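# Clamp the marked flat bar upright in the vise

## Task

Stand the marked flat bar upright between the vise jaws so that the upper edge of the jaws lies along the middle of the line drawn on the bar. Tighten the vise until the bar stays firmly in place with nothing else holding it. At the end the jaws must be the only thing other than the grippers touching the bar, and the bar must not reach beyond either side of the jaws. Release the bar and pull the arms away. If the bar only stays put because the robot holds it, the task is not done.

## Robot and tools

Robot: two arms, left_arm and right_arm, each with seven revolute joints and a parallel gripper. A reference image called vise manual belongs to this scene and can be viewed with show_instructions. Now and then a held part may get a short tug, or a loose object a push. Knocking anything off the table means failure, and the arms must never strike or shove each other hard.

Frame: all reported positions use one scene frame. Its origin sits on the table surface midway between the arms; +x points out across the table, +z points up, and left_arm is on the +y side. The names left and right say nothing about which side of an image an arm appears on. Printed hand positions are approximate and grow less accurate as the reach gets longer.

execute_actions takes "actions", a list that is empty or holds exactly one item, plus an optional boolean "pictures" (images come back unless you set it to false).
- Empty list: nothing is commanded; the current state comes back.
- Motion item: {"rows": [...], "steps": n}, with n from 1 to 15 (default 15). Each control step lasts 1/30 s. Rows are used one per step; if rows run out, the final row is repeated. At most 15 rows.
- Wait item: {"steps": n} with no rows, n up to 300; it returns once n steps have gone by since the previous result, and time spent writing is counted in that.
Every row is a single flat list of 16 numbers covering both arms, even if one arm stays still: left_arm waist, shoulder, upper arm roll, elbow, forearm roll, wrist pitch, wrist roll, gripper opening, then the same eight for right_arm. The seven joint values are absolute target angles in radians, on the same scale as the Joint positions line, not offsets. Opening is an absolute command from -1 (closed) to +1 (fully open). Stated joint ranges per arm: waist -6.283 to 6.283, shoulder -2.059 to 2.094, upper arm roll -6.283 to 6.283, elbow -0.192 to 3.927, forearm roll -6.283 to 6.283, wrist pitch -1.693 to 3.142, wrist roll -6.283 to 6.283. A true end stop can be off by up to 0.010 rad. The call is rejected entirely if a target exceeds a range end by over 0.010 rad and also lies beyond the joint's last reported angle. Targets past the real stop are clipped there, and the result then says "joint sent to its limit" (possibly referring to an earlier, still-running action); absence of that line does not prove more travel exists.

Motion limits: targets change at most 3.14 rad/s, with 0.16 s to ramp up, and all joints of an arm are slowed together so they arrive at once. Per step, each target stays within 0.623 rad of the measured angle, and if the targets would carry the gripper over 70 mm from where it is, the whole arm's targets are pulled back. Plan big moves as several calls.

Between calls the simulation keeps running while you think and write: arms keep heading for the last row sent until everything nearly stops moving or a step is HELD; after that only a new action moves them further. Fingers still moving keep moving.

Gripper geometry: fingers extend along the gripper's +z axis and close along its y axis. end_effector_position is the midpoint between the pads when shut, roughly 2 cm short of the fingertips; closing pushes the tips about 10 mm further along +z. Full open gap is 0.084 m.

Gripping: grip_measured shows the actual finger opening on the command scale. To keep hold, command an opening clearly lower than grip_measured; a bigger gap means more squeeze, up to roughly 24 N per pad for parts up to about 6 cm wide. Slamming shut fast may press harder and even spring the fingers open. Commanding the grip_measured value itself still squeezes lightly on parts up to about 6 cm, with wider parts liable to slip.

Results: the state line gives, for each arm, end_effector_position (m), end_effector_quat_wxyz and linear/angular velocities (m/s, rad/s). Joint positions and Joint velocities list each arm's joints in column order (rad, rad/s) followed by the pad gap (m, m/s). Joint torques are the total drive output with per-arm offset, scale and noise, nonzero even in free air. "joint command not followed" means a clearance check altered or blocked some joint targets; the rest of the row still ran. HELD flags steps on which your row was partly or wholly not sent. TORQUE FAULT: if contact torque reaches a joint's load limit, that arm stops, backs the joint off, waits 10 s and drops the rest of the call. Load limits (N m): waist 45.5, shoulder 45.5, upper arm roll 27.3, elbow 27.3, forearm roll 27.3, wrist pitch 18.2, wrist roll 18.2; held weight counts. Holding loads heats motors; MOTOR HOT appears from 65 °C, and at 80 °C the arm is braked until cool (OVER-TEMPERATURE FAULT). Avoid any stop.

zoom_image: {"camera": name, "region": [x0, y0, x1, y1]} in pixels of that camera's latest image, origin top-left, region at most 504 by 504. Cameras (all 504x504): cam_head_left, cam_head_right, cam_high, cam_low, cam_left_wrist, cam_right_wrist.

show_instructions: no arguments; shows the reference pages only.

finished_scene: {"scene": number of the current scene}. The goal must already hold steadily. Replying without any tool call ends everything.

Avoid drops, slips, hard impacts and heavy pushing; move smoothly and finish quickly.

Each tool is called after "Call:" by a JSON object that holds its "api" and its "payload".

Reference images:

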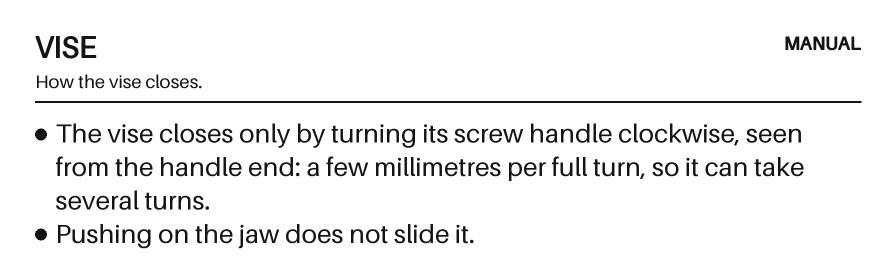

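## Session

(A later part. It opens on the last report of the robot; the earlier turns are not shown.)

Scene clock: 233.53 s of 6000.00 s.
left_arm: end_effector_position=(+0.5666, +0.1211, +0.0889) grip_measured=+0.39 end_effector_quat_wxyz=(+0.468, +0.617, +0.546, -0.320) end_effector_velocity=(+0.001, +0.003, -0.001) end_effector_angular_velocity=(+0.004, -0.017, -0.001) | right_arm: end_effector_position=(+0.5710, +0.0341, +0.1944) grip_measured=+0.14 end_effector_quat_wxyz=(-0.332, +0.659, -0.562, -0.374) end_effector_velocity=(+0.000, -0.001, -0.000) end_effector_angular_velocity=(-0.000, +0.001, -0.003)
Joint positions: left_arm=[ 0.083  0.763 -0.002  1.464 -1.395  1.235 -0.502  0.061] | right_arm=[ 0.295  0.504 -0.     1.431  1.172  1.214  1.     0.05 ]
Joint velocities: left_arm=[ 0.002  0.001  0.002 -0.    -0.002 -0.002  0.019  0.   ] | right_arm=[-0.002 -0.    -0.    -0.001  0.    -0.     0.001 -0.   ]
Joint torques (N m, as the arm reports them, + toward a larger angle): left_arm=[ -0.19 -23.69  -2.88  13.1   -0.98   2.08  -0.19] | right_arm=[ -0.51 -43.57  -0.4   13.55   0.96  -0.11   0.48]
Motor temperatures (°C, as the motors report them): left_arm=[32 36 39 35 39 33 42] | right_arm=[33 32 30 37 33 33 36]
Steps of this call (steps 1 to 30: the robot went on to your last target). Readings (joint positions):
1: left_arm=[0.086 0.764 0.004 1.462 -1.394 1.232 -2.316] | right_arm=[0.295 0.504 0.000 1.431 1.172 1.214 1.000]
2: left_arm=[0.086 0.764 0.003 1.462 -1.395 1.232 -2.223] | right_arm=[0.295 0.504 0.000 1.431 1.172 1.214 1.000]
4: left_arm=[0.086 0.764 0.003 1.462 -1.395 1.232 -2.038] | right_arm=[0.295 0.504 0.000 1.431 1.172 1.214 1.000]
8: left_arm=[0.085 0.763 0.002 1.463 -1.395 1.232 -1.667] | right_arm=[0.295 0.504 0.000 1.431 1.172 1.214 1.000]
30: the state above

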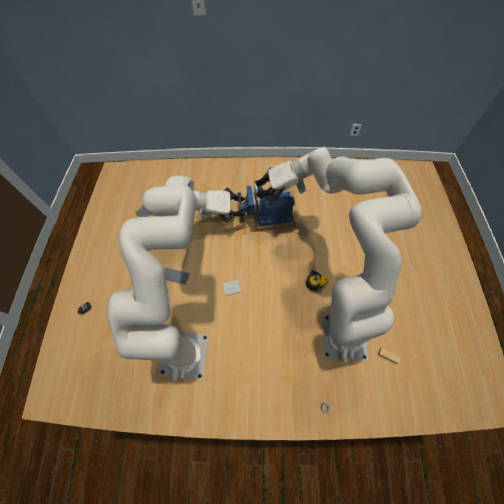

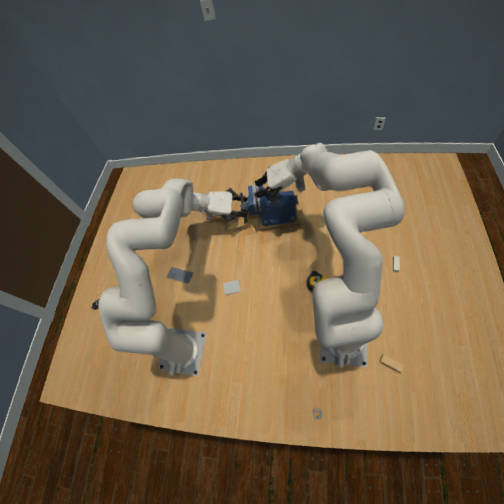

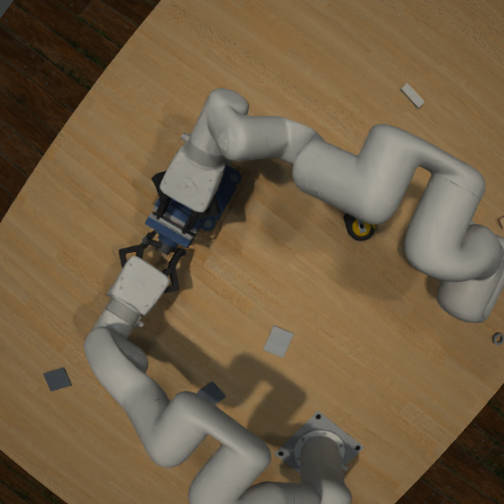

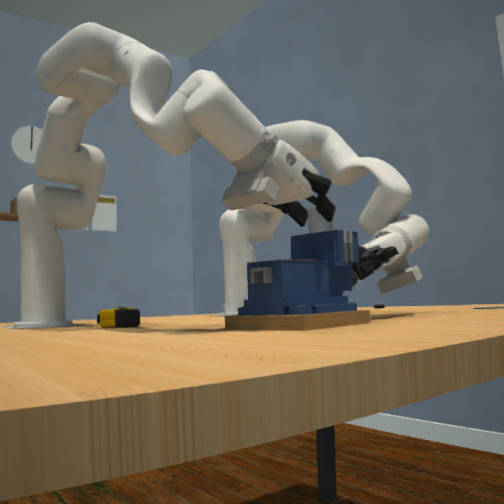

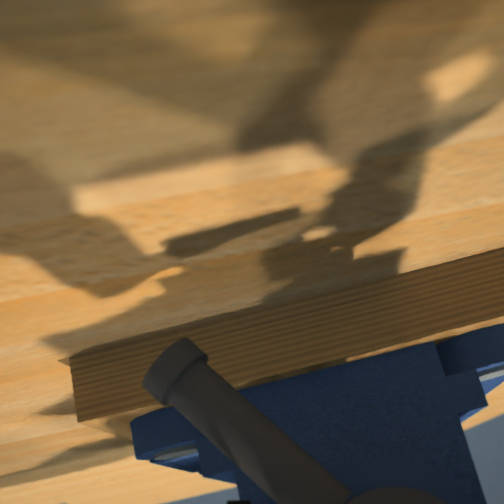

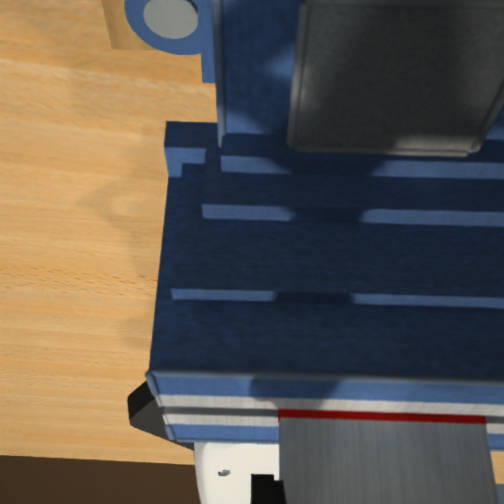

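Call:
{"api": "execute_actions", "payload": {"actions": [{"rows":[[0.084,0.763,0,1.463,-1.395,1.234,0.5,0.4, 0.294,0.5036,0,1.431,1.172,1.214,1.005,-0.7]]}], "pictures": false}}

Call:
{"api": "execute_actions", "payload": {"actions": [{"rows":[[0.083,0.763,0,1.463,-1.395,1.234,1.3,0.4, 0.294,0.5036,0,1.431,1.172,1.214,1.005,-0.7]]}], "pictures": false}}

Call:
{"api": "execute_actions", "payload": {"actions": [{"rows":[[0.082,0.763,0,1.463,-1.395,1.234,2.0,0.4, 0.294,0.5036,0,1.431,1.172,1.214,1.005,-0.7]]}]}}

Call:
{"api": "zoom_image", "payload": {"camera": "cam_right_wrist", "region": [240,380,504,450]}}

Scene clock: 241.93 s of 6000.00 s.
left_arm: end_effector_position=(+0.5669, +0.1242, +0.0877) grip_measured=+0.40 end_effector_quat_wxyz=(+0.559, +0.794, +0.223, -0.082) end_effector_velocity=(+0.004, +0.000, +0.000) end_effector_angular_velocity=(+0.161, -1.214, -0.464) | right_arm: end_effector_position=(+0.5711, +0.0340, +0.1945) grip_measured=+0.14 end_effector_quat_wxyz=(-0.331, +0.658, -0.564, -0.375) end_effector_velocity=(-0.000, +0.001, +0.000) end_effector_angular_velocity=(+0.000, -0.001, +0.002)
Joint positions: left_arm=[ 0.085  0.763  0.002  1.462 -1.394  1.234  0.404  0.061] | right_arm=[0.294 0.504 0.    1.431 1.172 1.214 1.005 0.05 ]
Joint velocities: left_arm=[-0.     0.002 -0.002  0.006 -0.002 -0.01   1.306 -0.   ] | right_arm=[ 0.002  0.001  0.001  0.001  0.    -0.001 -0.    -0.   ]
Joint torques (N m, as the arm reports them, + toward a larger angle): left_arm=[ -4.3  -23.25  -7.69  14.04  -1.92   1.18  -1.21] | right_arm=[ -1.12 -43.5   -0.76  13.3    0.55   0.08   0.48]
Motor temperatures (°C, as the motors report them): left_arm=[32 36 39 35 39 33 42] | right_arm=[33 32 30 37 33 33 36]
Steps of this call (steps 1 to 15: the robot went on to your last target; steps 16 to 237: nothing new was sent; steps 238 to 252: all 15 steps of this action). Readings (joint positions):
238: left_arm=[0.084 0.763 0.000 1.463 -1.395 1.234 -0.500] | right_arm=[0.294 0.504 0.000 1.431 1.172 1.214 1.000]
239: left_arm=[0.084 0.763 -0.000 1.463 -1.395 1.234 -0.496] | right_arm=[0.294 0.504 0.000 1.431 1.172 1.214 1.001]
241: left_arm=[0.084 0.763 0.000 1.463 -1.395 1.233 -0.450] | right_arm=[0.294 0.504 0.000 1.431 1.172 1.214 1.003]
245: left_arm=[0.084 0.763 0.001 1.462 -1.395 1.234 -0.164] | right_arm=[0.294 0.504 0.000 1.431 1.172 1.214 1.005]
252: the state above

Scene clock: 242.43 s of 6000.00 s.
left_arm: end_effector_position=(+0.5670, +0.1227, +0.0877) grip_measured=+0.40 end_effector_quat_wxyz=(+0.543, +0.814, -0.129, +0.159) end_effector_velocity=(+0.003, -0.004, +0.007) end_effector_angular_velocity=(+0.050, -0.453, -0.176) | right_arm: end_effector_position=(+0.5710, +0.0343, +0.1945) grip_measured=+0.14 end_effector_quat_wxyz=(-0.331, +0.658, -0.564, -0.375) end_effector_velocity=(-0.000, +0.000, +0.000) end_effector_angular_velocity=(+0.000, -0.001, +0.001)
Joint positions: left_arm=[ 0.083  0.764  0.001  1.463 -1.395  1.233  1.265  0.061] | right_arm=[0.294 0.504 0.001 1.431 1.172 1.214 1.005 0.05 ]
Joint velocities: left_arm=[-0.    -0.005 -0.006  0.008 -0.002  0.002  0.476 -0.   ] | right_arm=[ 0.001 -0.     0.     0.    -0.     0.    -0.    -0.   ]
Joint torques (N m, as the arm reports them, + toward a larger angle): left_arm=[ -5.55 -24.11 -10.36  14.    -1.83   2.99  -0.58] | right_arm=[ -2.5  -44.4   -1.23  13.02   0.29   0.12   0.42]
Motor temperatures (°C, as the motors report them): left_arm=[32 36 39 35 39 33 42] | right_arm=[33 32 30 37 33 33 36]
Steps of this call (steps 1 to 15: all 15 steps of this action). Readings (joint positions):
1: left_arm=[0.085 0.763 0.002 1.462 -1.395 1.234 0.440] | right_arm=[0.294 0.504 0.000 1.431 1.172 1.214 1.005]
2: left_arm=[0.085 0.763 0.002 1.463 -1.395 1.234 0.467] | right_arm=[0.294 0.504 0.000 1.431 1.172 1.214 1.005]
4: left_arm=[0.085 0.763 0.001 1.463 -1.395 1.233 0.536] | right_arm=[0.294 0.504 0.000 1.431 1.172 1.214 1.005]
8: left_arm=[0.084 0.764 0.002 1.462 -1.395 1.233 0.838] | right_arm=[0.294 0.504 0.000 1.431 1.172 1.214 1.005]
15: the state above

Scene clock: 242.93 s of 6000.00 s.
left_arm: end_effector_position=(+0.5660, +0.1196, +0.0885) grip_measured=+0.39 end_effector_quat_wxyz=(+0.455, +0.716, -0.407, +0.338) end_effector_velocity=(+0.001, -0.002, +0.006) end_effector_angular_velocity=(+0.027, -0.274, -0.109) | right_arm: end_effector_position=(+0.5709, +0.0344, +0.1945) grip_measured=+0.14 end_effector_quat_wxyz=(-0.331, +0.658, -0.564, -0.375) end_effector_velocity=(+0.000, -0.001, -0.001) end_effector_angular_velocity=(-0.001, +0.002, -0.002)
Joint positions: left_arm=[ 0.081  0.763 -0.002  1.463 -1.395  1.234  1.979  0.061] | right_arm=[0.294 0.504 0.001 1.431 1.172 1.214 1.005 0.05 ]
Joint velocities: left_arm=[-0.001 -0.007 -0.     0.003  0.     0.007  0.286 -0.   ] | right_arm=[-0.002 -0.    -0.001 -0.002 -0.     0.001  0.001 -0.   ]
Joint torques (N m, as the arm reports them, + toward a larger angle): left_arm=[ -2.48 -24.47  -6.69  14.47  -1.76   2.73  -0.47] | right_arm=[ -3.88 -44.66  -2.62  12.62   0.27  -0.13   0.72]
Motor temperatures (°C, as the motors report them): left_arm=[32 36 39 35 39 33 42] | right_arm=[33 32 30 37 33 33 36]
Steps of this call (steps 1 to 15: all 15 steps of this action). Readings (joint positions):
1: left_arm=[0.083 0.763 0.000 1.464 -1.395 1.233 1.278] | right_arm=[0.294 0.504 0.001 1.431 1.172 1.214 1.005]
2: left_arm=[0.083 0.763 0.000 1.464 -1.395 1.233 1.290] | right_arm=[0.294 0.504 0.001 1.431 1.172 1.214 1.005]
4: left_arm=[0.083 0.763 0.000 1.464 -1.395 1.233 1.344] | right_arm=[0.294 0.504 0.000 1.431 1.172 1.214 1.005]
8: left_arm=[0.083 0.763 0.000 1.463 -1.395 1.234 1.634] | right_arm=[0.294 0.504 0.001 1.431 1.172 1.214 1.005]
15: the state above

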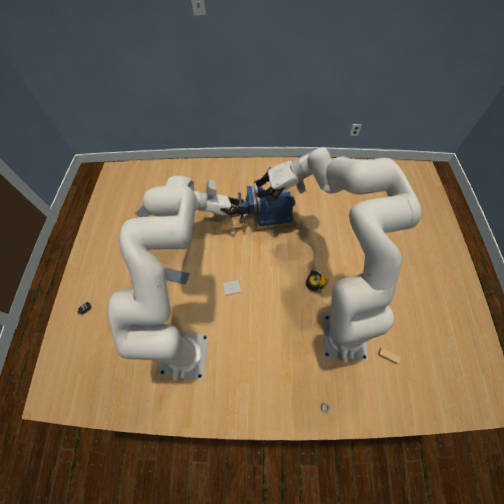

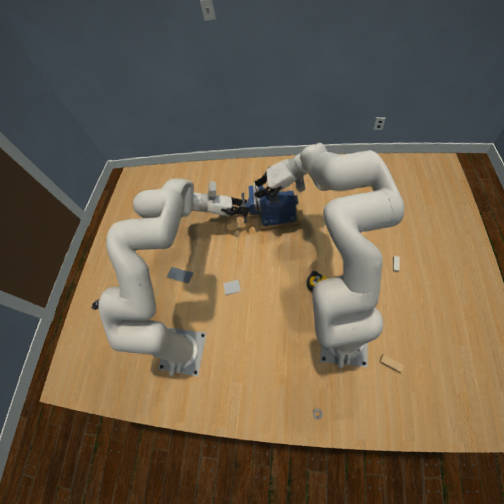

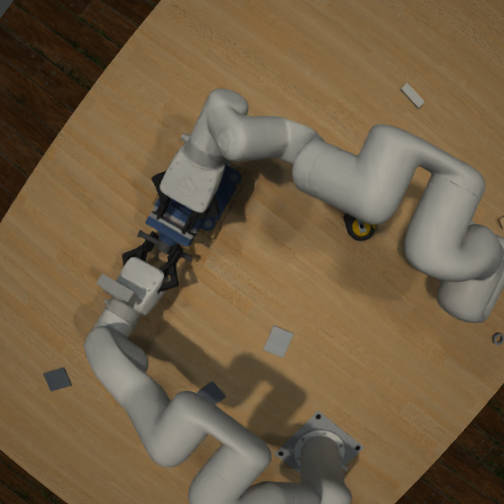

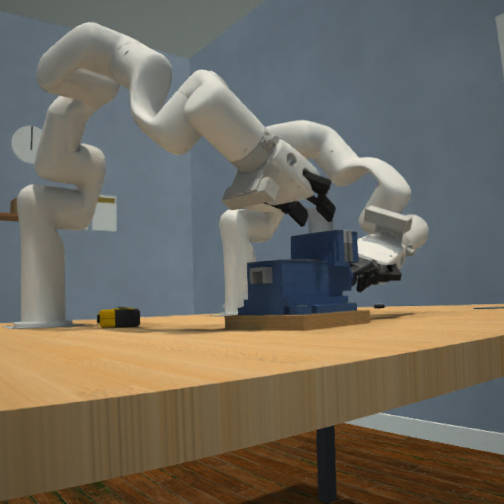

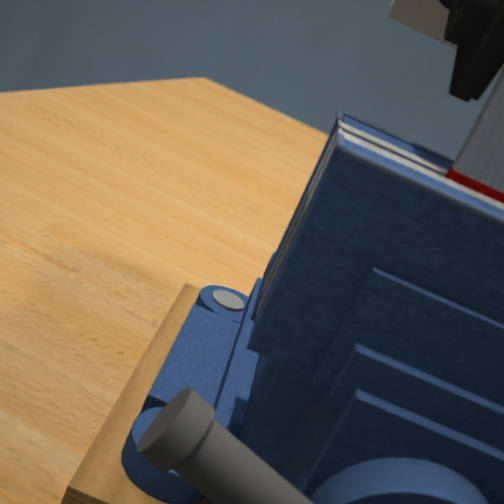

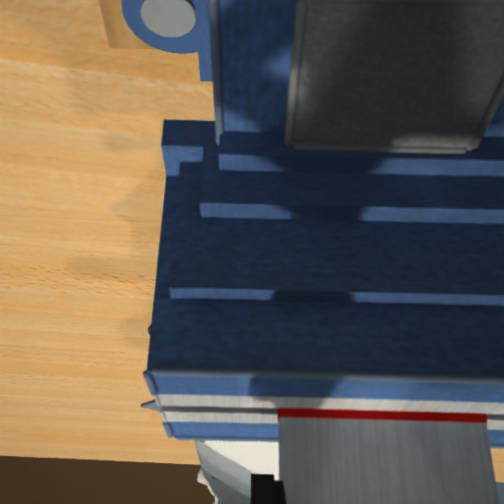

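Region (240, 380, 504, 450) of cam_right_wrist's 504x504 image, scaled by 1.909, with more detail than that image has; it fills the top 134 rows of this view, and the rest is white.

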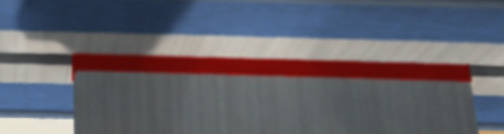

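Call:
{"api": "execute_actions", "payload": {"actions": [{"rows":[[0.083,0.763,0,1.463,-1.395,1.234,2.0,0.4, 0.2955,0.5046,0,1.431,1.172,1.214,1.005,-0.7]]}], "pictures": false}}

Call:
{"api": "execute_actions", "payload": {"actions": [{"rows":[[0.083,0.763,0,1.463,-1.395,1.234,2.5,0.4, 0.2955,0.5046,0,1.431,1.172,1.214,1.005,-0.7]]}], "pictures": false}}

Call:
{"api": "execute_actions", "payload": {"actions": [{"rows":[[0.083,0.763,0,1.463,-1.395,1.234,2.95,0.4, 0.2955,0.5046,0,1.431,1.172,1.214,1.005,-0.7]]}]}}

Call:
{"api": "zoom_image", "payload": {"camera": "cam_right_wrist", "region": [240,380,504,450]}}

Scene clock: 250.50 s of 6000.00 s.
left_arm: end_effector_position=(+0.5666, +0.1220, +0.0881) grip_measured=+0.39 end_effector_quat_wxyz=(+0.450, +0.713, -0.413, +0.343) end_effector_velocity=(+0.000, +0.000, -0.000) end_effector_angular_velocity=(+0.001, +0.001, +0.001) | right_arm: end_effector_position=(+0.5710, +0.0342, +0.1943) grip_measured=+0.14 end_effector_quat_wxyz=(-0.330, +0.658, -0.564, -0.375) end_effector_velocity=(-0.000, -0.001, -0.001) end_effector_angular_velocity=(-0.001, +0.004, -0.001)
Joint positions: left_arm=[ 0.083  0.763 -0.     1.463 -1.395  1.234  2.     0.061] | right_arm=[ 0.295  0.504 -0.     1.431  1.172  1.214  1.005  0.05 ]
Joint velocities: left_arm=[ 0.     0.001 -0.     0.    -0.    -0.001 -0.     0.   ] | right_arm=[-0.001  0.001  0.001 -0.002  0.    -0.     0.001  0.   ]
Joint torques (N m, as the arm reports them, + toward a larger angle): left_arm=[ -0.71 -22.62  -1.83  12.73  -0.82   1.26  -0.13] | right_arm=[ -5.19 -41.33  -3.52  12.01   0.09  -0.79   0.64]
Motor temperatures (°C, as the motors report them): left_arm=[32 36 39 35 39 33 42] | right_arm=[33 32 30 37 33 33 36]
Steps of this call (steps 1 to 30: the robot went on to your last target; steps 31 to 212: nothing new was sent; steps 213 to 227: all 15 steps of this action). Readings (joint positions):
213: left_arm=[0.082 0.763 -0.000 1.463 -1.395 1.234 2.000] | right_arm=[0.294 0.504 0.000 1.431 1.172 1.214 1.005]
214: left_arm=[0.082 0.763 -0.000 1.463 -1.395 1.234 2.000] | right_arm=[0.294 0.504 -0.000 1.431 1.172 1.214 1.005]
216: left_arm=[0.083 0.763 -0.000 1.463 -1.395 1.234 2.000] | right_arm=[0.295 0.504 -0.000 1.431 1.172 1.214 1.005]
220: left_arm=[0.083 0.763 0.000 1.463 -1.395 1.234 2.000] | right_arm=[0.295 0.504 -0.001 1.431 1.172 1.214 1.005]
227: the state above

Scene clock: 251.00 s of 6000.00 s.
left_arm: end_effector_position=(+0.5671, +0.1230, +0.0881) grip_measured=+0.39 end_effector_quat_wxyz=(+0.352, +0.592, -0.574, +0.442) end_effector_velocity=(-0.000, -0.005, +0.004) end_effector_angular_velocity=(+0.005, -0.104, -0.049) | right_arm: end_effector_position=(+0.5709, +0.0344, +0.1941) grip_measured=+0.14 end_effector_quat_wxyz=(-0.330, +0.658, -0.564, -0.375) end_effector_velocity=(-0.000, -0.000, -0.001) end_effector_angular_velocity=(-0.000, +0.002, -0.001)
Joint positions: left_arm=[ 0.084  0.763  0.001  1.463 -1.395  1.233  2.492  0.061] | right_arm=[ 0.295  0.504 -0.     1.431  1.172  1.214  1.005  0.05 ]
Joint velocities: left_arm=[-0.002 -0.003 -0.006  0.003  0.     0.005  0.107  0.   ] | right_arm=[-0.001  0.001 -0.    -0.001 -0.     0.    -0.     0.   ]
Joint torques (N m, as the arm reports them, + toward a larger angle): left_arm=[ -2.77 -24.59  -6.51  13.42  -1.65   2.8   -0.31] | right_arm=[ -4.24 -40.12  -3.09  11.56  -0.07  -0.65   1.08]
Motor temperatures (°C, as the motors report them): left_arm=[32 36 39 35 39 33 42] | right_arm=[33 32 30 37 33 33 36]
Steps of this call (steps 1 to 15: all 15 steps of this action). Readings (joint positions):
1: left_arm=[0.083 0.763 -0.000 1.463 -1.395 1.234 2.000] | right_arm=[0.295 0.504 -0.000 1.431 1.172 1.214 1.005]
2: left_arm=[0.083 0.763 -0.000 1.463 -1.395 1.234 2.004] | right_arm=[0.295 0.504 -0.000 1.431 1.172 1.214 1.005]
4: left_arm=[0.083 0.763 0.000 1.463 -1.395 1.233 2.050] | right_arm=[0.295 0.504 -0.000 1.431 1.172 1.214 1.005]
8: left_arm=[0.084 0.765 0.002 1.461 -1.395 1.233 2.310] | right_arm=[0.295 0.504 -0.000 1.431 1.172 1.214 1.005]
15: the state above

Scene clock: 251.50 s of 6000.00 s.
left_arm: end_effector_position=(+0.5667, +0.1216, +0.0888) grip_measured=+0.39 end_effector_quat_wxyz=(-0.245, -0.447, +0.692, -0.511) end_effector_velocity=(+0.000, +0.001, -0.000) end_effector_angular_velocity=(+0.010, -0.077, -0.028) | right_arm: end_effector_position=(+0.5708, +0.0344, +0.1941) grip_measured=+0.14 end_effector_quat_wxyz=(-0.330, +0.658, -0.564, -0.375) end_effector_velocity=(-0.001, +0.000, -0.001) end_effector_angular_velocity=(-0.001, +0.004, -0.000)
Joint positions: left_arm=[ 0.083  0.762 -0.     1.464 -1.395  1.234  2.943  0.061] | right_arm=[ 0.295  0.504 -0.     1.431  1.172  1.214  1.005  0.05 ]
Joint velocities: left_arm=[ 0.001 -0.     0.001 -0.001  0.     0.001  0.083  0.   ] | right_arm=[ 0.001  0.     0.    -0.003  0.    -0.     0.002  0.   ]
Joint torques (N m, as the arm reports them, + toward a larger angle): left_arm=[ -2.44 -23.53  -5.87  12.51  -0.83   2.58  -0.05] | right_arm=[ -3.24 -38.91  -2.56  10.93   0.17  -0.94   1.2 ]
Motor temperatures (°C, as the motors report them): left_arm=[32 36 39 35 39 33 42] | right_arm=[33 32 30 37 33 33 36]
Steps of this call (steps 1 to 15: all 15 steps of this action). Readings (joint positions):
1: left_arm=[0.083 0.763 0.001 1.463 -1.395 1.234 2.495] | right_arm=[0.295 0.504 -0.000 1.431 1.172 1.214 1.005]
2: left_arm=[0.083 0.763 0.000 1.464 -1.395 1.234 2.501] | right_arm=[0.295 0.504 -0.000 1.431 1.172 1.214 1.005]
4: left_arm=[0.083 0.763 0.000 1.464 -1.395 1.234 2.548] | right_arm=[0.295 0.504 -0.000 1.431 1.172 1.214 1.005]
8: left_arm=[0.083 0.763 0.000 1.464 -1.395 1.234 2.796] | right_arm=[0.295 0.504 -0.000 1.431 1.172 1.214 1.005]
15: the state above

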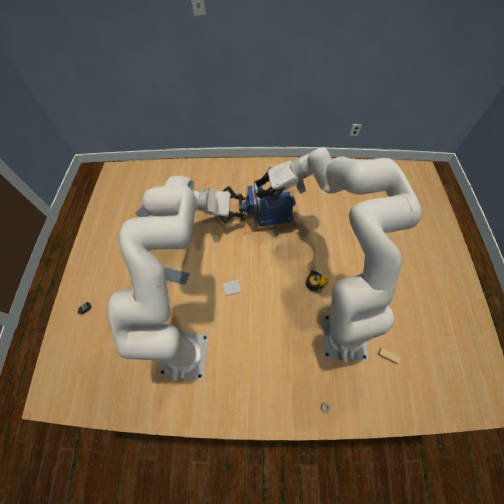

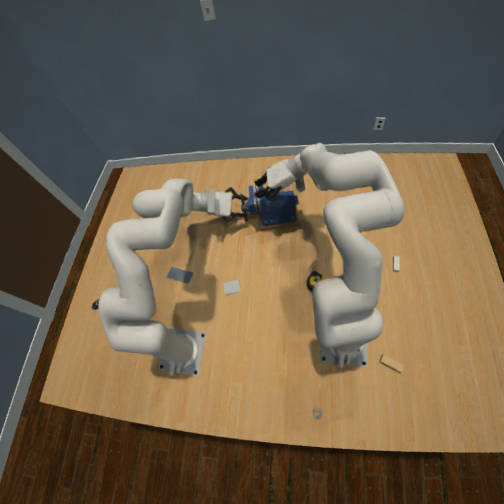

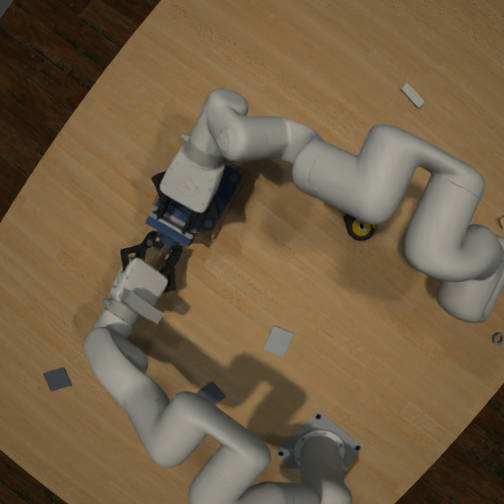

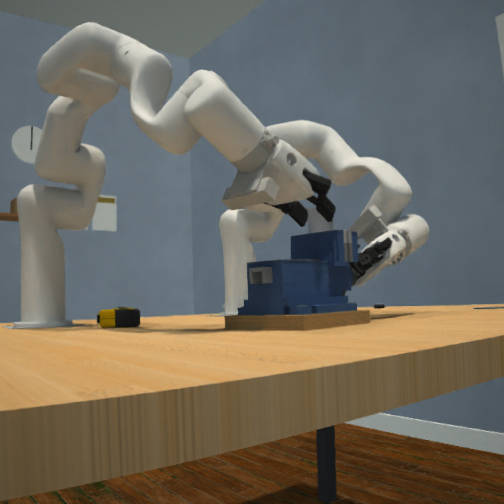

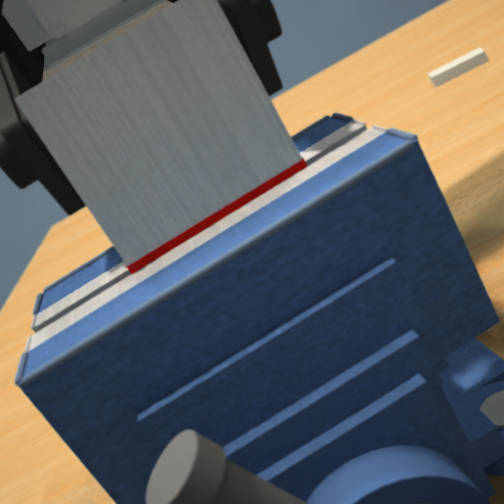

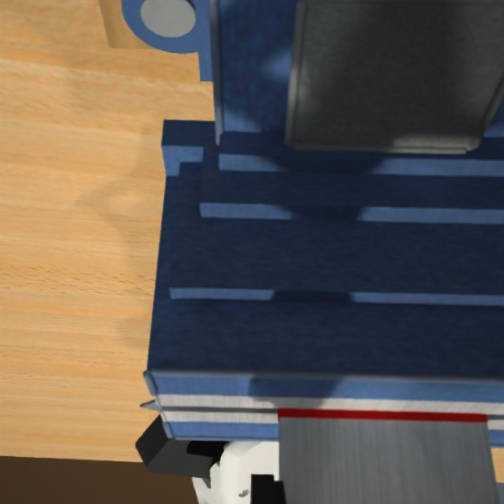

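Region (240, 380, 504, 450) of cam_right_wrist's 504x504 image, scaled by 1.909, with more detail than that image has; it fills the top 134 rows of this view, and the rest is white.

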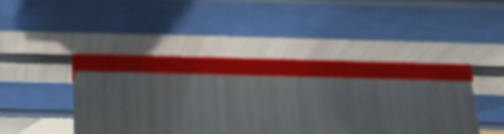

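Good. Keep tightening.

Call:
{"api": "execute_actions", "payload": {"actions": [{"rows":[[0.082,0.763,0,1.463,-1.395,1.234,3.35,0.4, 0.2955,0.5046,0,1.431,1.172,1.214,1.005,-0.7]]}], "pictures": false}}

Call:
{"api": "execute_actions", "payload": {"actions": [{"rows":[[0.082,0.763,0,1.463,-1.395,1.234,3.75,0.4, 0.2955,0.5046,0,1.431,1.172,1.214,1.005,-0.7]]}], "pictures": false}}

Scene clock: 256.37 s of 6000.00 s.
left_arm: end_effector_position=(+0.5692, +0.1265, +0.0868) grip_measured=+0.40 end_effector_quat_wxyz=(-0.134, -0.304, +0.768, -0.547) end_effector_velocity=(+0.000, -0.003, +0.000) end_effector_angular_velocity=(+0.007, -0.059, -0.022) | right_arm: end_effector_position=(+0.5706, +0.0346, +0.1939) grip_measured=+0.14 end_effector_quat_wxyz=(-0.330, +0.658, -0.564, -0.375) end_effector_velocity=(-0.000, +0.000, +0.000) end_effector_angular_velocity=(-0.000, -0.001, +0.001)
Joint positions: left_arm=[ 0.085  0.764  0.005  1.465 -1.396  1.228  3.344  0.061] | right_arm=[ 0.295  0.505 -0.     1.431  1.172  1.214  1.005  0.05 ]
Joint velocities: left_arm=[-0.002  0.    -0.004 -0.    -0.003 -0.005  0.063  0.   ] | right_arm=[ 0.001 -0.001  0.     0.    -0.    -0.    -0.     0.   ]
Joint torques (N m, as the arm reports them, + toward a larger angle): left_arm=[ -9.56 -25.05 -16.88   9.17   1.48   7.3    0.94] | right_arm=[ -1.12 -36.32  -1.29  10.17  -0.23  -1.11   1.61]
Motor temperatures (°C, as the motors report them): left_arm=[32 36 39 35 39 33 42] | right_arm=[33 32 30 37 33 33 36]
Steps of this call (steps 1 to 15: the robot went on to your last target; steps 16 to 131: nothing new was sent; steps 132 to 146: all 15 steps of this action). Readings (joint positions):
132: left_arm=[0.083 0.763 -0.000 1.463 -1.395 1.234 2.950] | right_arm=[0.295 0.505 -0.000 1.431 1.172 1.214 1.005]
133: left_arm=[0.083 0.763 0.000 1.463 -1.395 1.234 2.954] | right_arm=[0.295 0.505 -0.000 1.431 1.172 1.214 1.005]
135: left_arm=[0.083 0.763 0.000 1.463 -1.395 1.234 3.000] | right_arm=[0.295 0.505 -0.000 1.431 1.172 1.214 1.005]
139: left_arm=[0.083 0.763 0.002 1.462 -1.395 1.234 3.227] | right_arm=[0.295 0.505 -0.000 1.431 1.172 1.214 1.005]
146: the state above

Scene clock: 256.87 s of 6000.00 s.
left_arm: end_effector_position=(+0.5790, +0.1286, +0.0883) grip_measured=+0.39 end_effector_quat_wxyz=(-0.009, -0.153, +0.816, -0.557) end_effector_velocity=(+0.003, -0.001, +0.001) end_effector_angular_velocity=(+0.013, -0.062, -0.016) | right_arm: end_effector_position=(+0.5706, +0.0346, +0.1939) grip_measured=+0.14 end_effector_quat_wxyz=(-0.330, +0.658, -0.564, -0.375) end_effector_velocity=(+0.000, -0.001, -0.000) end_effector_angular_velocity=(+0.000, +0.000, -0.001)
Joint positions: left_arm=[ 0.083  0.763  0.001  1.476 -1.406  1.194  3.74   0.06 ] | right_arm=[ 0.295  0.505 -0.     1.431  1.172  1.214  1.005  0.05 ]
Joint velocities: left_arm=[-0.002 -0.003 -0.002  0.    -0.006 -0.011  0.063  0.   ] | right_arm=[-0.001 -0.001  0.    -0.001 -0.     0.    -0.001 -0.   ]
Joint torques (N m, as the arm reports them, + toward a larger angle): left_arm=[-11.88 -25.3  -20.67  -2.68   9.52  15.68   2.3 ] | right_arm=[ -0.94 -35.72  -1.29  10.16  -0.02  -0.99   1.34]
Motor temperatures (°C, as the motors report them): left_arm=[32 36 39 34 39 33 42] | right_arm=[33 32 30 37 33 33 36]
Steps of this call (steps 1 to 15: all 15 steps of this action). Readings (joint positions):
1: left_arm=[0.084 0.764 0.004 1.465 -1.396 1.227 3.346] | right_arm=[0.295 0.505 -0.000 1.431 1.172 1.214 1.005]
2: left_arm=[0.084 0.764 0.004 1.465 -1.396 1.227 3.351] | right_arm=[0.295 0.505 -0.000 1.431 1.172 1.214 1.005]
4: left_arm=[0.084 0.764 0.004 1.466 -1.397 1.223 3.396] | right_arm=[0.295 0.505 -0.000 1.431 1.172 1.214 1.005]
8: left_arm=[0.084 0.764 0.003 1.472 -1.401 1.207 3.623] | right_arm=[0.295 0.505 -0.000 1.431 1.172 1.214 1.005]
15: the state above

Call:
{"api": "execute_actions", "payload": {"actions": [{"rows":[[0.086,0.763,0,1.463,-1.395,1.234,2.6,0.5, 0.2955,0.504,0,1.431,1.172,1.214,1.005,0.7]]}], "pictures": false}}

Call:
{"api": "execute_actions", "payload": {"actions": [{"rows":[[0.16,0.763,0,1.463,-1.395,1.234,2.6,0.6, 0.24,0.48,0,1.431,1.172,1.214,1.005,1]]}]}}

Call:
{"api": "execute_actions", "payload": {"actions": [{"rows":[[0.5,0.4,0,1.3,-1.395,1.234,2.6,0.6, -0.2,0.2,0,1.3,1.172,1.214,1.005,1]]}], "pictures": false}}

Call:
{"api": "execute_actions", "payload": {"actions": [{"steps":25}]}}

Scene clock: 266.83 s of 6000.00 s.
left_arm: end_effector_position=(+0.5639, +0.1179, +0.0888) grip_measured=+0.49 end_effector_quat_wxyz=(-0.288, -0.498, +0.656, -0.489) end_effector_velocity=(-0.013, -0.045, -0.011) end_effector_angular_velocity=(-0.262, +1.928, +0.672) | right_arm: end_effector_position=(+0.5706, +0.0345, +0.1938) grip_measured=+0.70 end_effector_quat_wxyz=(-0.330, +0.658, -0.564, -0.375) end_effector_velocity=(-0.000, +0.001, +0.001) end_effector_angular_velocity=(+0.002, -0.002, +0.002)
Joint positions: left_arm=[ 0.082  0.761 -0.006  1.459 -1.393  1.236  2.786  0.065] | right_arm=[ 0.295  0.504 -0.     1.431  1.172  1.214  1.005  0.073]
Joint velocities: left_arm=[-0.031  0.042 -0.048  0.014 -0.013 -0.003 -2.048 -0.   ] | right_arm=[ 0.001 -0.001 -0.     0.001  0.001  0.002 -0.001  0.   ]
Joint torques (N m, as the arm reports them, + toward a larger angle): left_arm=[ -2.03 -22.61  -3.37  12.11  -1.08   1.71   0.52] | right_arm=[ -0.14 -43.47  -0.23  13.27   0.53   0.01   0.3 ]
Motor temperatures (°C, as the motors report them): left_arm=[32 36 40 34 39 37 42] | right_arm=[33 32 30 36 33 33 36]
Steps of this call (steps 1 to 15: the robot went on to your last target; steps 16 to 284: nothing new was sent; steps 285 to 299: all 15 steps of this action). Readings (joint positions):
285: left_arm=[0.082 0.763 0.001 1.476 -1.406 1.193 3.744] | right_arm=[0.295 0.505 0.000 1.431 1.172 1.214 1.005]
286: left_arm=[0.082 0.764 0.001 1.475 -1.406 1.192 3.740] | right_arm=[0.296 0.505 -0.000 1.431 1.172 1.214 1.005]
288: left_arm=[0.082 0.764 0.001 1.473 -1.404 1.194 3.695] | right_arm=[0.295 0.506 -0.001 1.428 1.171 1.213 1.006]
292: left_arm=[0.084 0.761 -0.001 1.460 -1.396 1.215 3.413] | right_arm=[0.295 0.506 -0.001 1.428 1.171 1.213 1.006]
299: the state above

Scene clock: 267.33 s of 6000.00 s.
left_arm: end_effector_position=(+0.5786, +0.1658, +0.0884) grip_measured=+0.59 end_effector_quat_wxyz=(+0.312, +0.580, -0.585, +0.473) end_effector_velocity=(+0.005, +0.019, -0.002) end_effector_angular_velocity=(+0.015, +0.004, +0.029) | right_arm: end_effector_position=(+0.5876, +0.0064, +0.2080) grip_measured=+1.00 end_effector_quat_wxyz=(-0.348, +0.646, -0.576, -0.360) end_effector_velocity=(+0.009, -0.013, +0.003) end_effector_angular_velocity=(-0.007, -0.012, -0.025)
Joint positions: left_arm=[ 0.158  0.763 -0.002  1.463 -1.395  1.235  2.601  0.069] | right_arm=[0.241 0.481 0.002 1.431 1.172 1.214 1.005 0.084]
Joint velocities: left_arm=[ 0.013 -0.     0.018  0.002  0.001 -0.003 -0.005  0.   ] | right_arm=[-0.009 -0.004 -0.015  0.006 -0.    -0.003  0.     0.   ]
Joint torques (N m, as the arm reports them, + toward a larger angle): left_arm=[ -0.05 -22.6   -1.3   12.48  -0.8    1.1   -0.09] | right_arm=[ -0.46 -43.31  -0.22  13.66   0.78  -0.05   0.27]
Motor temperatures (°C, as the motors report them): left_arm=[32 36 40 34 39 37 42] | right_arm=[33 32 30 36 33 33 36]
Steps of this call (steps 1 to 15: all 15 steps of this action). Readings (joint positions):
1: left_arm=[0.081 0.762 -0.007 1.459 -1.393 1.236 2.725] | right_arm=[0.295 0.504 -0.000 1.431 1.172 1.214 1.005]
2: left_arm=[0.083 0.763 -0.008 1.460 -1.394 1.236 2.680] | right_arm=[0.292 0.503 0.001 1.430 1.172 1.214 1.005]
4: left_arm=[0.107 0.764 -0.014 1.460 -1.394 1.237 2.632] | right_arm=[0.272 0.494 0.005 1.429 1.172 1.215 1.005]
8: left_arm=[0.156 0.763 0.005 1.463 -1.395 1.233 2.606] | right_arm=[0.241 0.480 -0.006 1.433 1.172 1.213 1.005]
15: the state above

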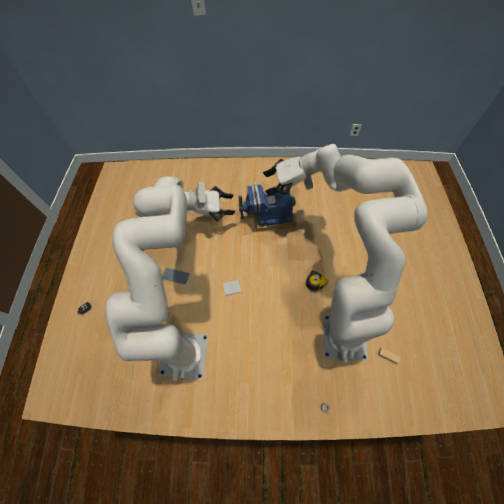

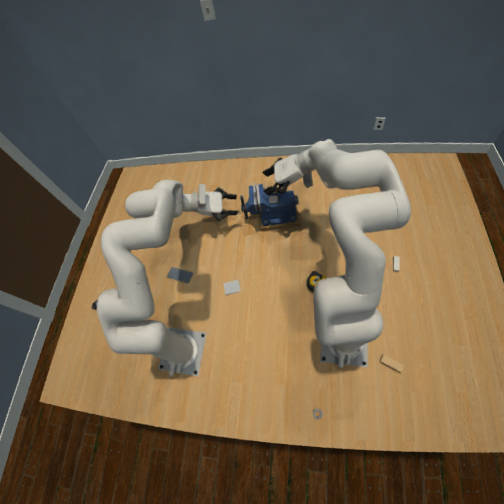

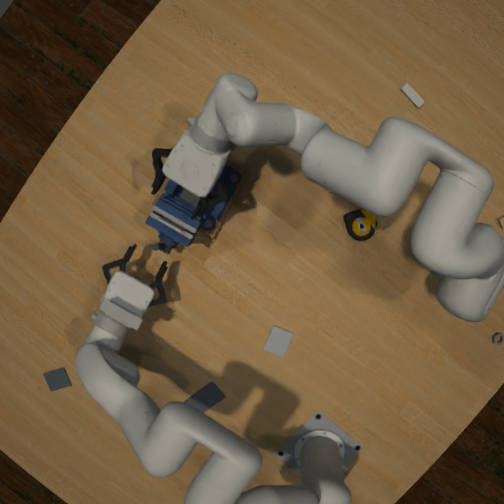

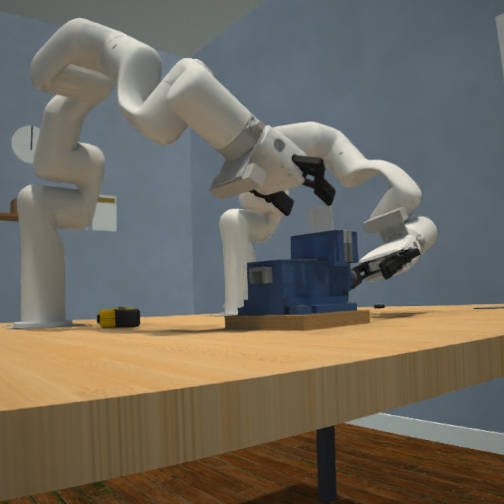

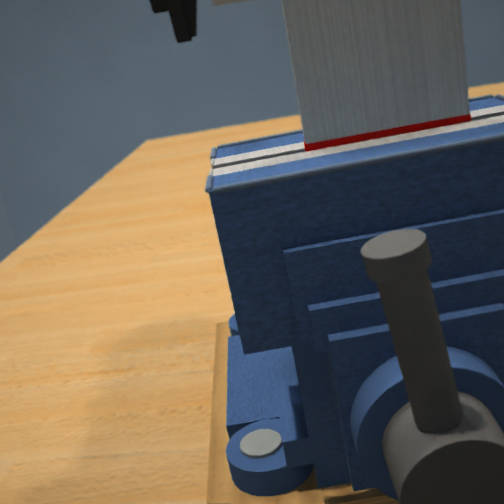

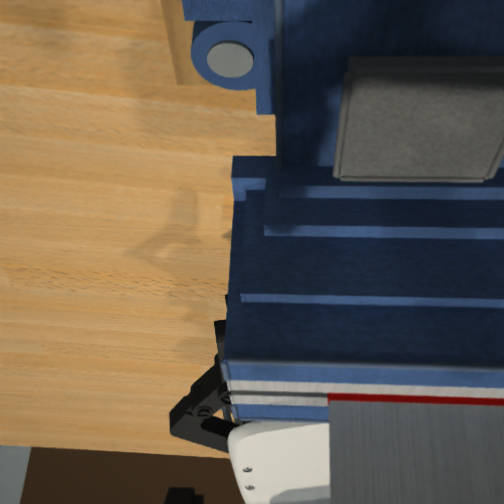

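Scene clock: 267.83 s of 6000.00 s.
left_arm: end_effector_position=(+0.5904, +0.3172, +0.1975) grip_measured=+0.59 end_effector_quat_wxyz=(+0.200, +0.619, -0.537, +0.537) end_effector_velocity=(-0.041, +0.342, +0.246) end_effector_angular_velocity=(+0.114, -0.311, +0.573) | right_arm: end_effector_position=(+0.6269, -0.1590, +0.2776) grip_measured=+1.00 end_effector_quat_wxyz=(-0.424, +0.574, -0.645, -0.275) end_effector_velocity=(+0.025, -0.392, +0.155) end_effector_angular_velocity=(-0.030, -0.223, -0.677)
Joint positions: left_arm=[ 0.402  0.505  0.     1.348 -1.395  1.234  2.6    0.069] | right_arm=[-0.044  0.299 -0.001  1.347  1.172  1.214  1.005  0.084]
Joint velocities: left_arm=[ 0.571 -0.606  0.002 -0.275 -0.001 -0.    -0.    -0.   ] | right_arm=[-0.673 -0.426 -0.004 -0.201 -0.    -0.001  0.    -0.   ]
Joint torques (N m, as the arm reports them, + toward a larger angle): left_arm=[ -0.99 -20.93  -2.27  13.61  -0.83   1.11  -0.26] | right_arm=[  0.74 -38.47   0.44  13.65   0.85  -0.17   0.2 ]
Motor temperatures (°C, as the motors report them): left_arm=[32 36 40 34 39 37 42] | right_arm=[33 32 30 36 33 33 36]
Steps of this call (steps 1 to 15: all 15 steps of this action). Readings (joint positions):
1: left_arm=[0.158 0.763 -0.002 1.463 -1.395 1.234 2.600] | right_arm=[0.241 0.480 0.001 1.431 1.172 1.214 1.005]
2: left_arm=[0.162 0.760 -0.002 1.461 -1.395 1.234 2.600] | right_arm=[0.237 0.478 0.002 1.429 1.172 1.214 1.005]
4: left_arm=[0.190 0.730 -0.008 1.440 -1.395 1.236 2.600] | right_arm=[0.205 0.458 0.010 1.415 1.172 1.216 1.005]
8: left_arm=[0.271 0.644 0.001 1.412 -1.395 1.234 2.600] | right_arm=[0.110 0.397 -0.002 1.394 1.172 1.213 1.005]
15: the state above

Scene clock: 268.67 s of 6000.00 s.
left_arm: end_effector_position=(+0.5789, +0.3741, +0.2388) grip_measured=+0.59 end_effector_quat_wxyz=(+0.153, +0.632, -0.517, +0.556) end_effector_velocity=(+0.000, +0.002, +0.000) end_effector_angular_velocity=(+0.001, -0.001, +0.002) | right_arm: end_effector_position=(+0.6243, -0.2471, +0.3128) grip_measured=+1.00 end_effector_quat_wxyz=(+0.457, -0.531, +0.678, +0.223) end_effector_velocity=(+0.000, -0.003, +0.001) end_effector_angular_velocity=(-0.001, -0.002, -0.005)
Joint positions: left_arm=[ 0.5    0.4   -0.     1.3   -1.395  1.234  2.6    0.069] | right_arm=[-0.2    0.2    0.     1.3    1.172  1.214  1.005  0.084]
Joint velocities: left_arm=[ 0.001 -0.     0.001  0.    -0.    -0.     0.001  0.   ] | right_arm=[-0.003 -0.002 -0.001 -0.     0.    -0.    -0.001 -0.   ]
Joint torques (N m, as the arm reports them, + toward a larger angle): left_arm=[ -0.2  -20.18  -1.67  14.61  -1.46   1.38  -0.04] | right_arm=[ -0.2  -36.32  -0.2   14.26   1.03  -0.11   0.2 ]
Motor temperatures (°C, as the motors report them): left_arm=[32 36 39 34 39 37 42] | right_arm=[33 32 30 36 33 33 36]
Steps of this call (steps 1 to 25: the robot went on to your last target). Readings (joint positions):
1: left_arm=[0.421 0.484 0.000 1.339 -1.395 1.234 2.600] | right_arm=[-0.066 0.285 -0.001 1.340 1.172 1.214 1.005]
2: left_arm=[0.440 0.464 0.000 1.329 -1.395 1.234 2.600] | right_arm=[-0.089 0.271 -0.001 1.333 1.172 1.214 1.005]
4: left_arm=[0.474 0.428 0.002 1.314 -1.395 1.234 2.600] | right_arm=[-0.134 0.242 -0.000 1.320 1.172 1.214 1.005]
8: left_arm=[0.496 0.404 0.001 1.303 -1.395 1.234 2.600] | right_arm=[-0.190 0.206 -0.005 1.305 1.172 1.213 1.005]
25: the state above

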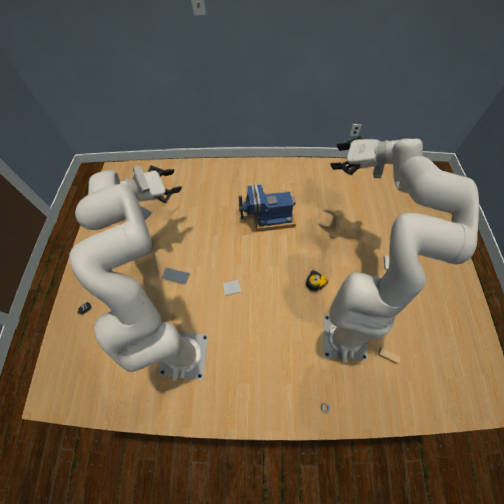

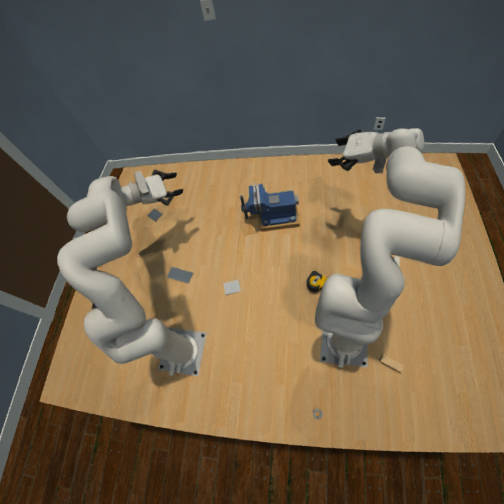

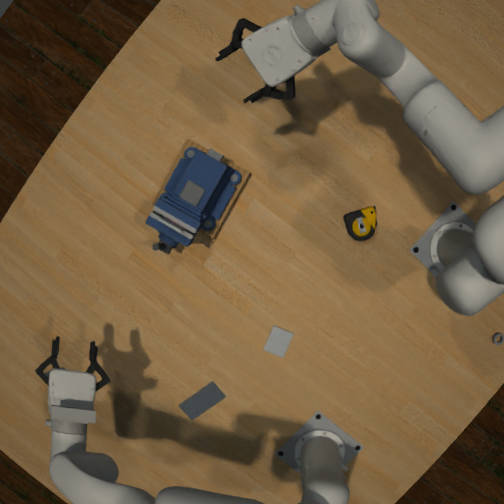

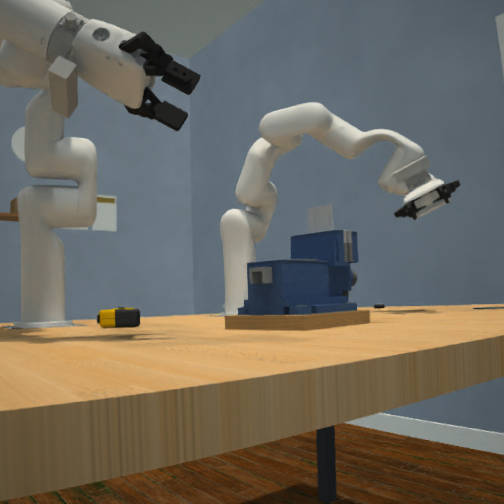

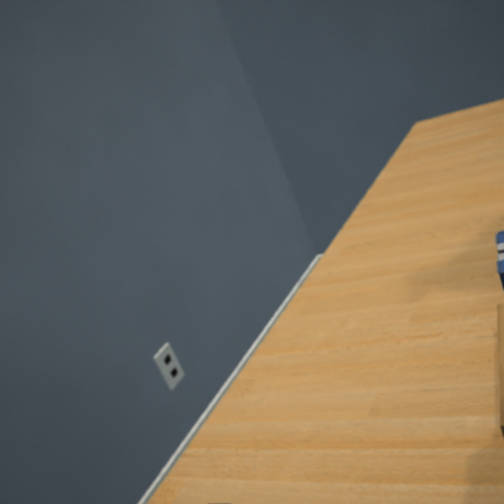

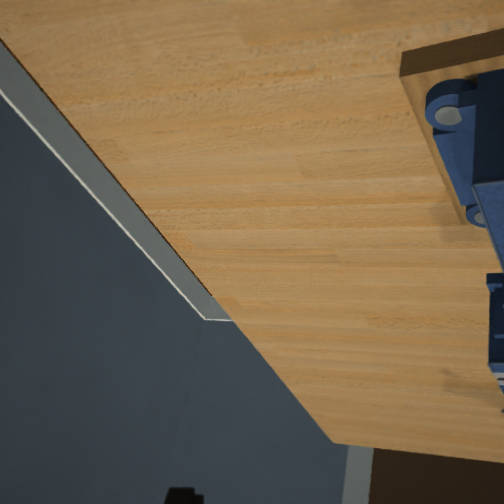

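Call:
{"api": "finished_scene", "payload": {"scene": 1}}

The scene is finished: the task was done.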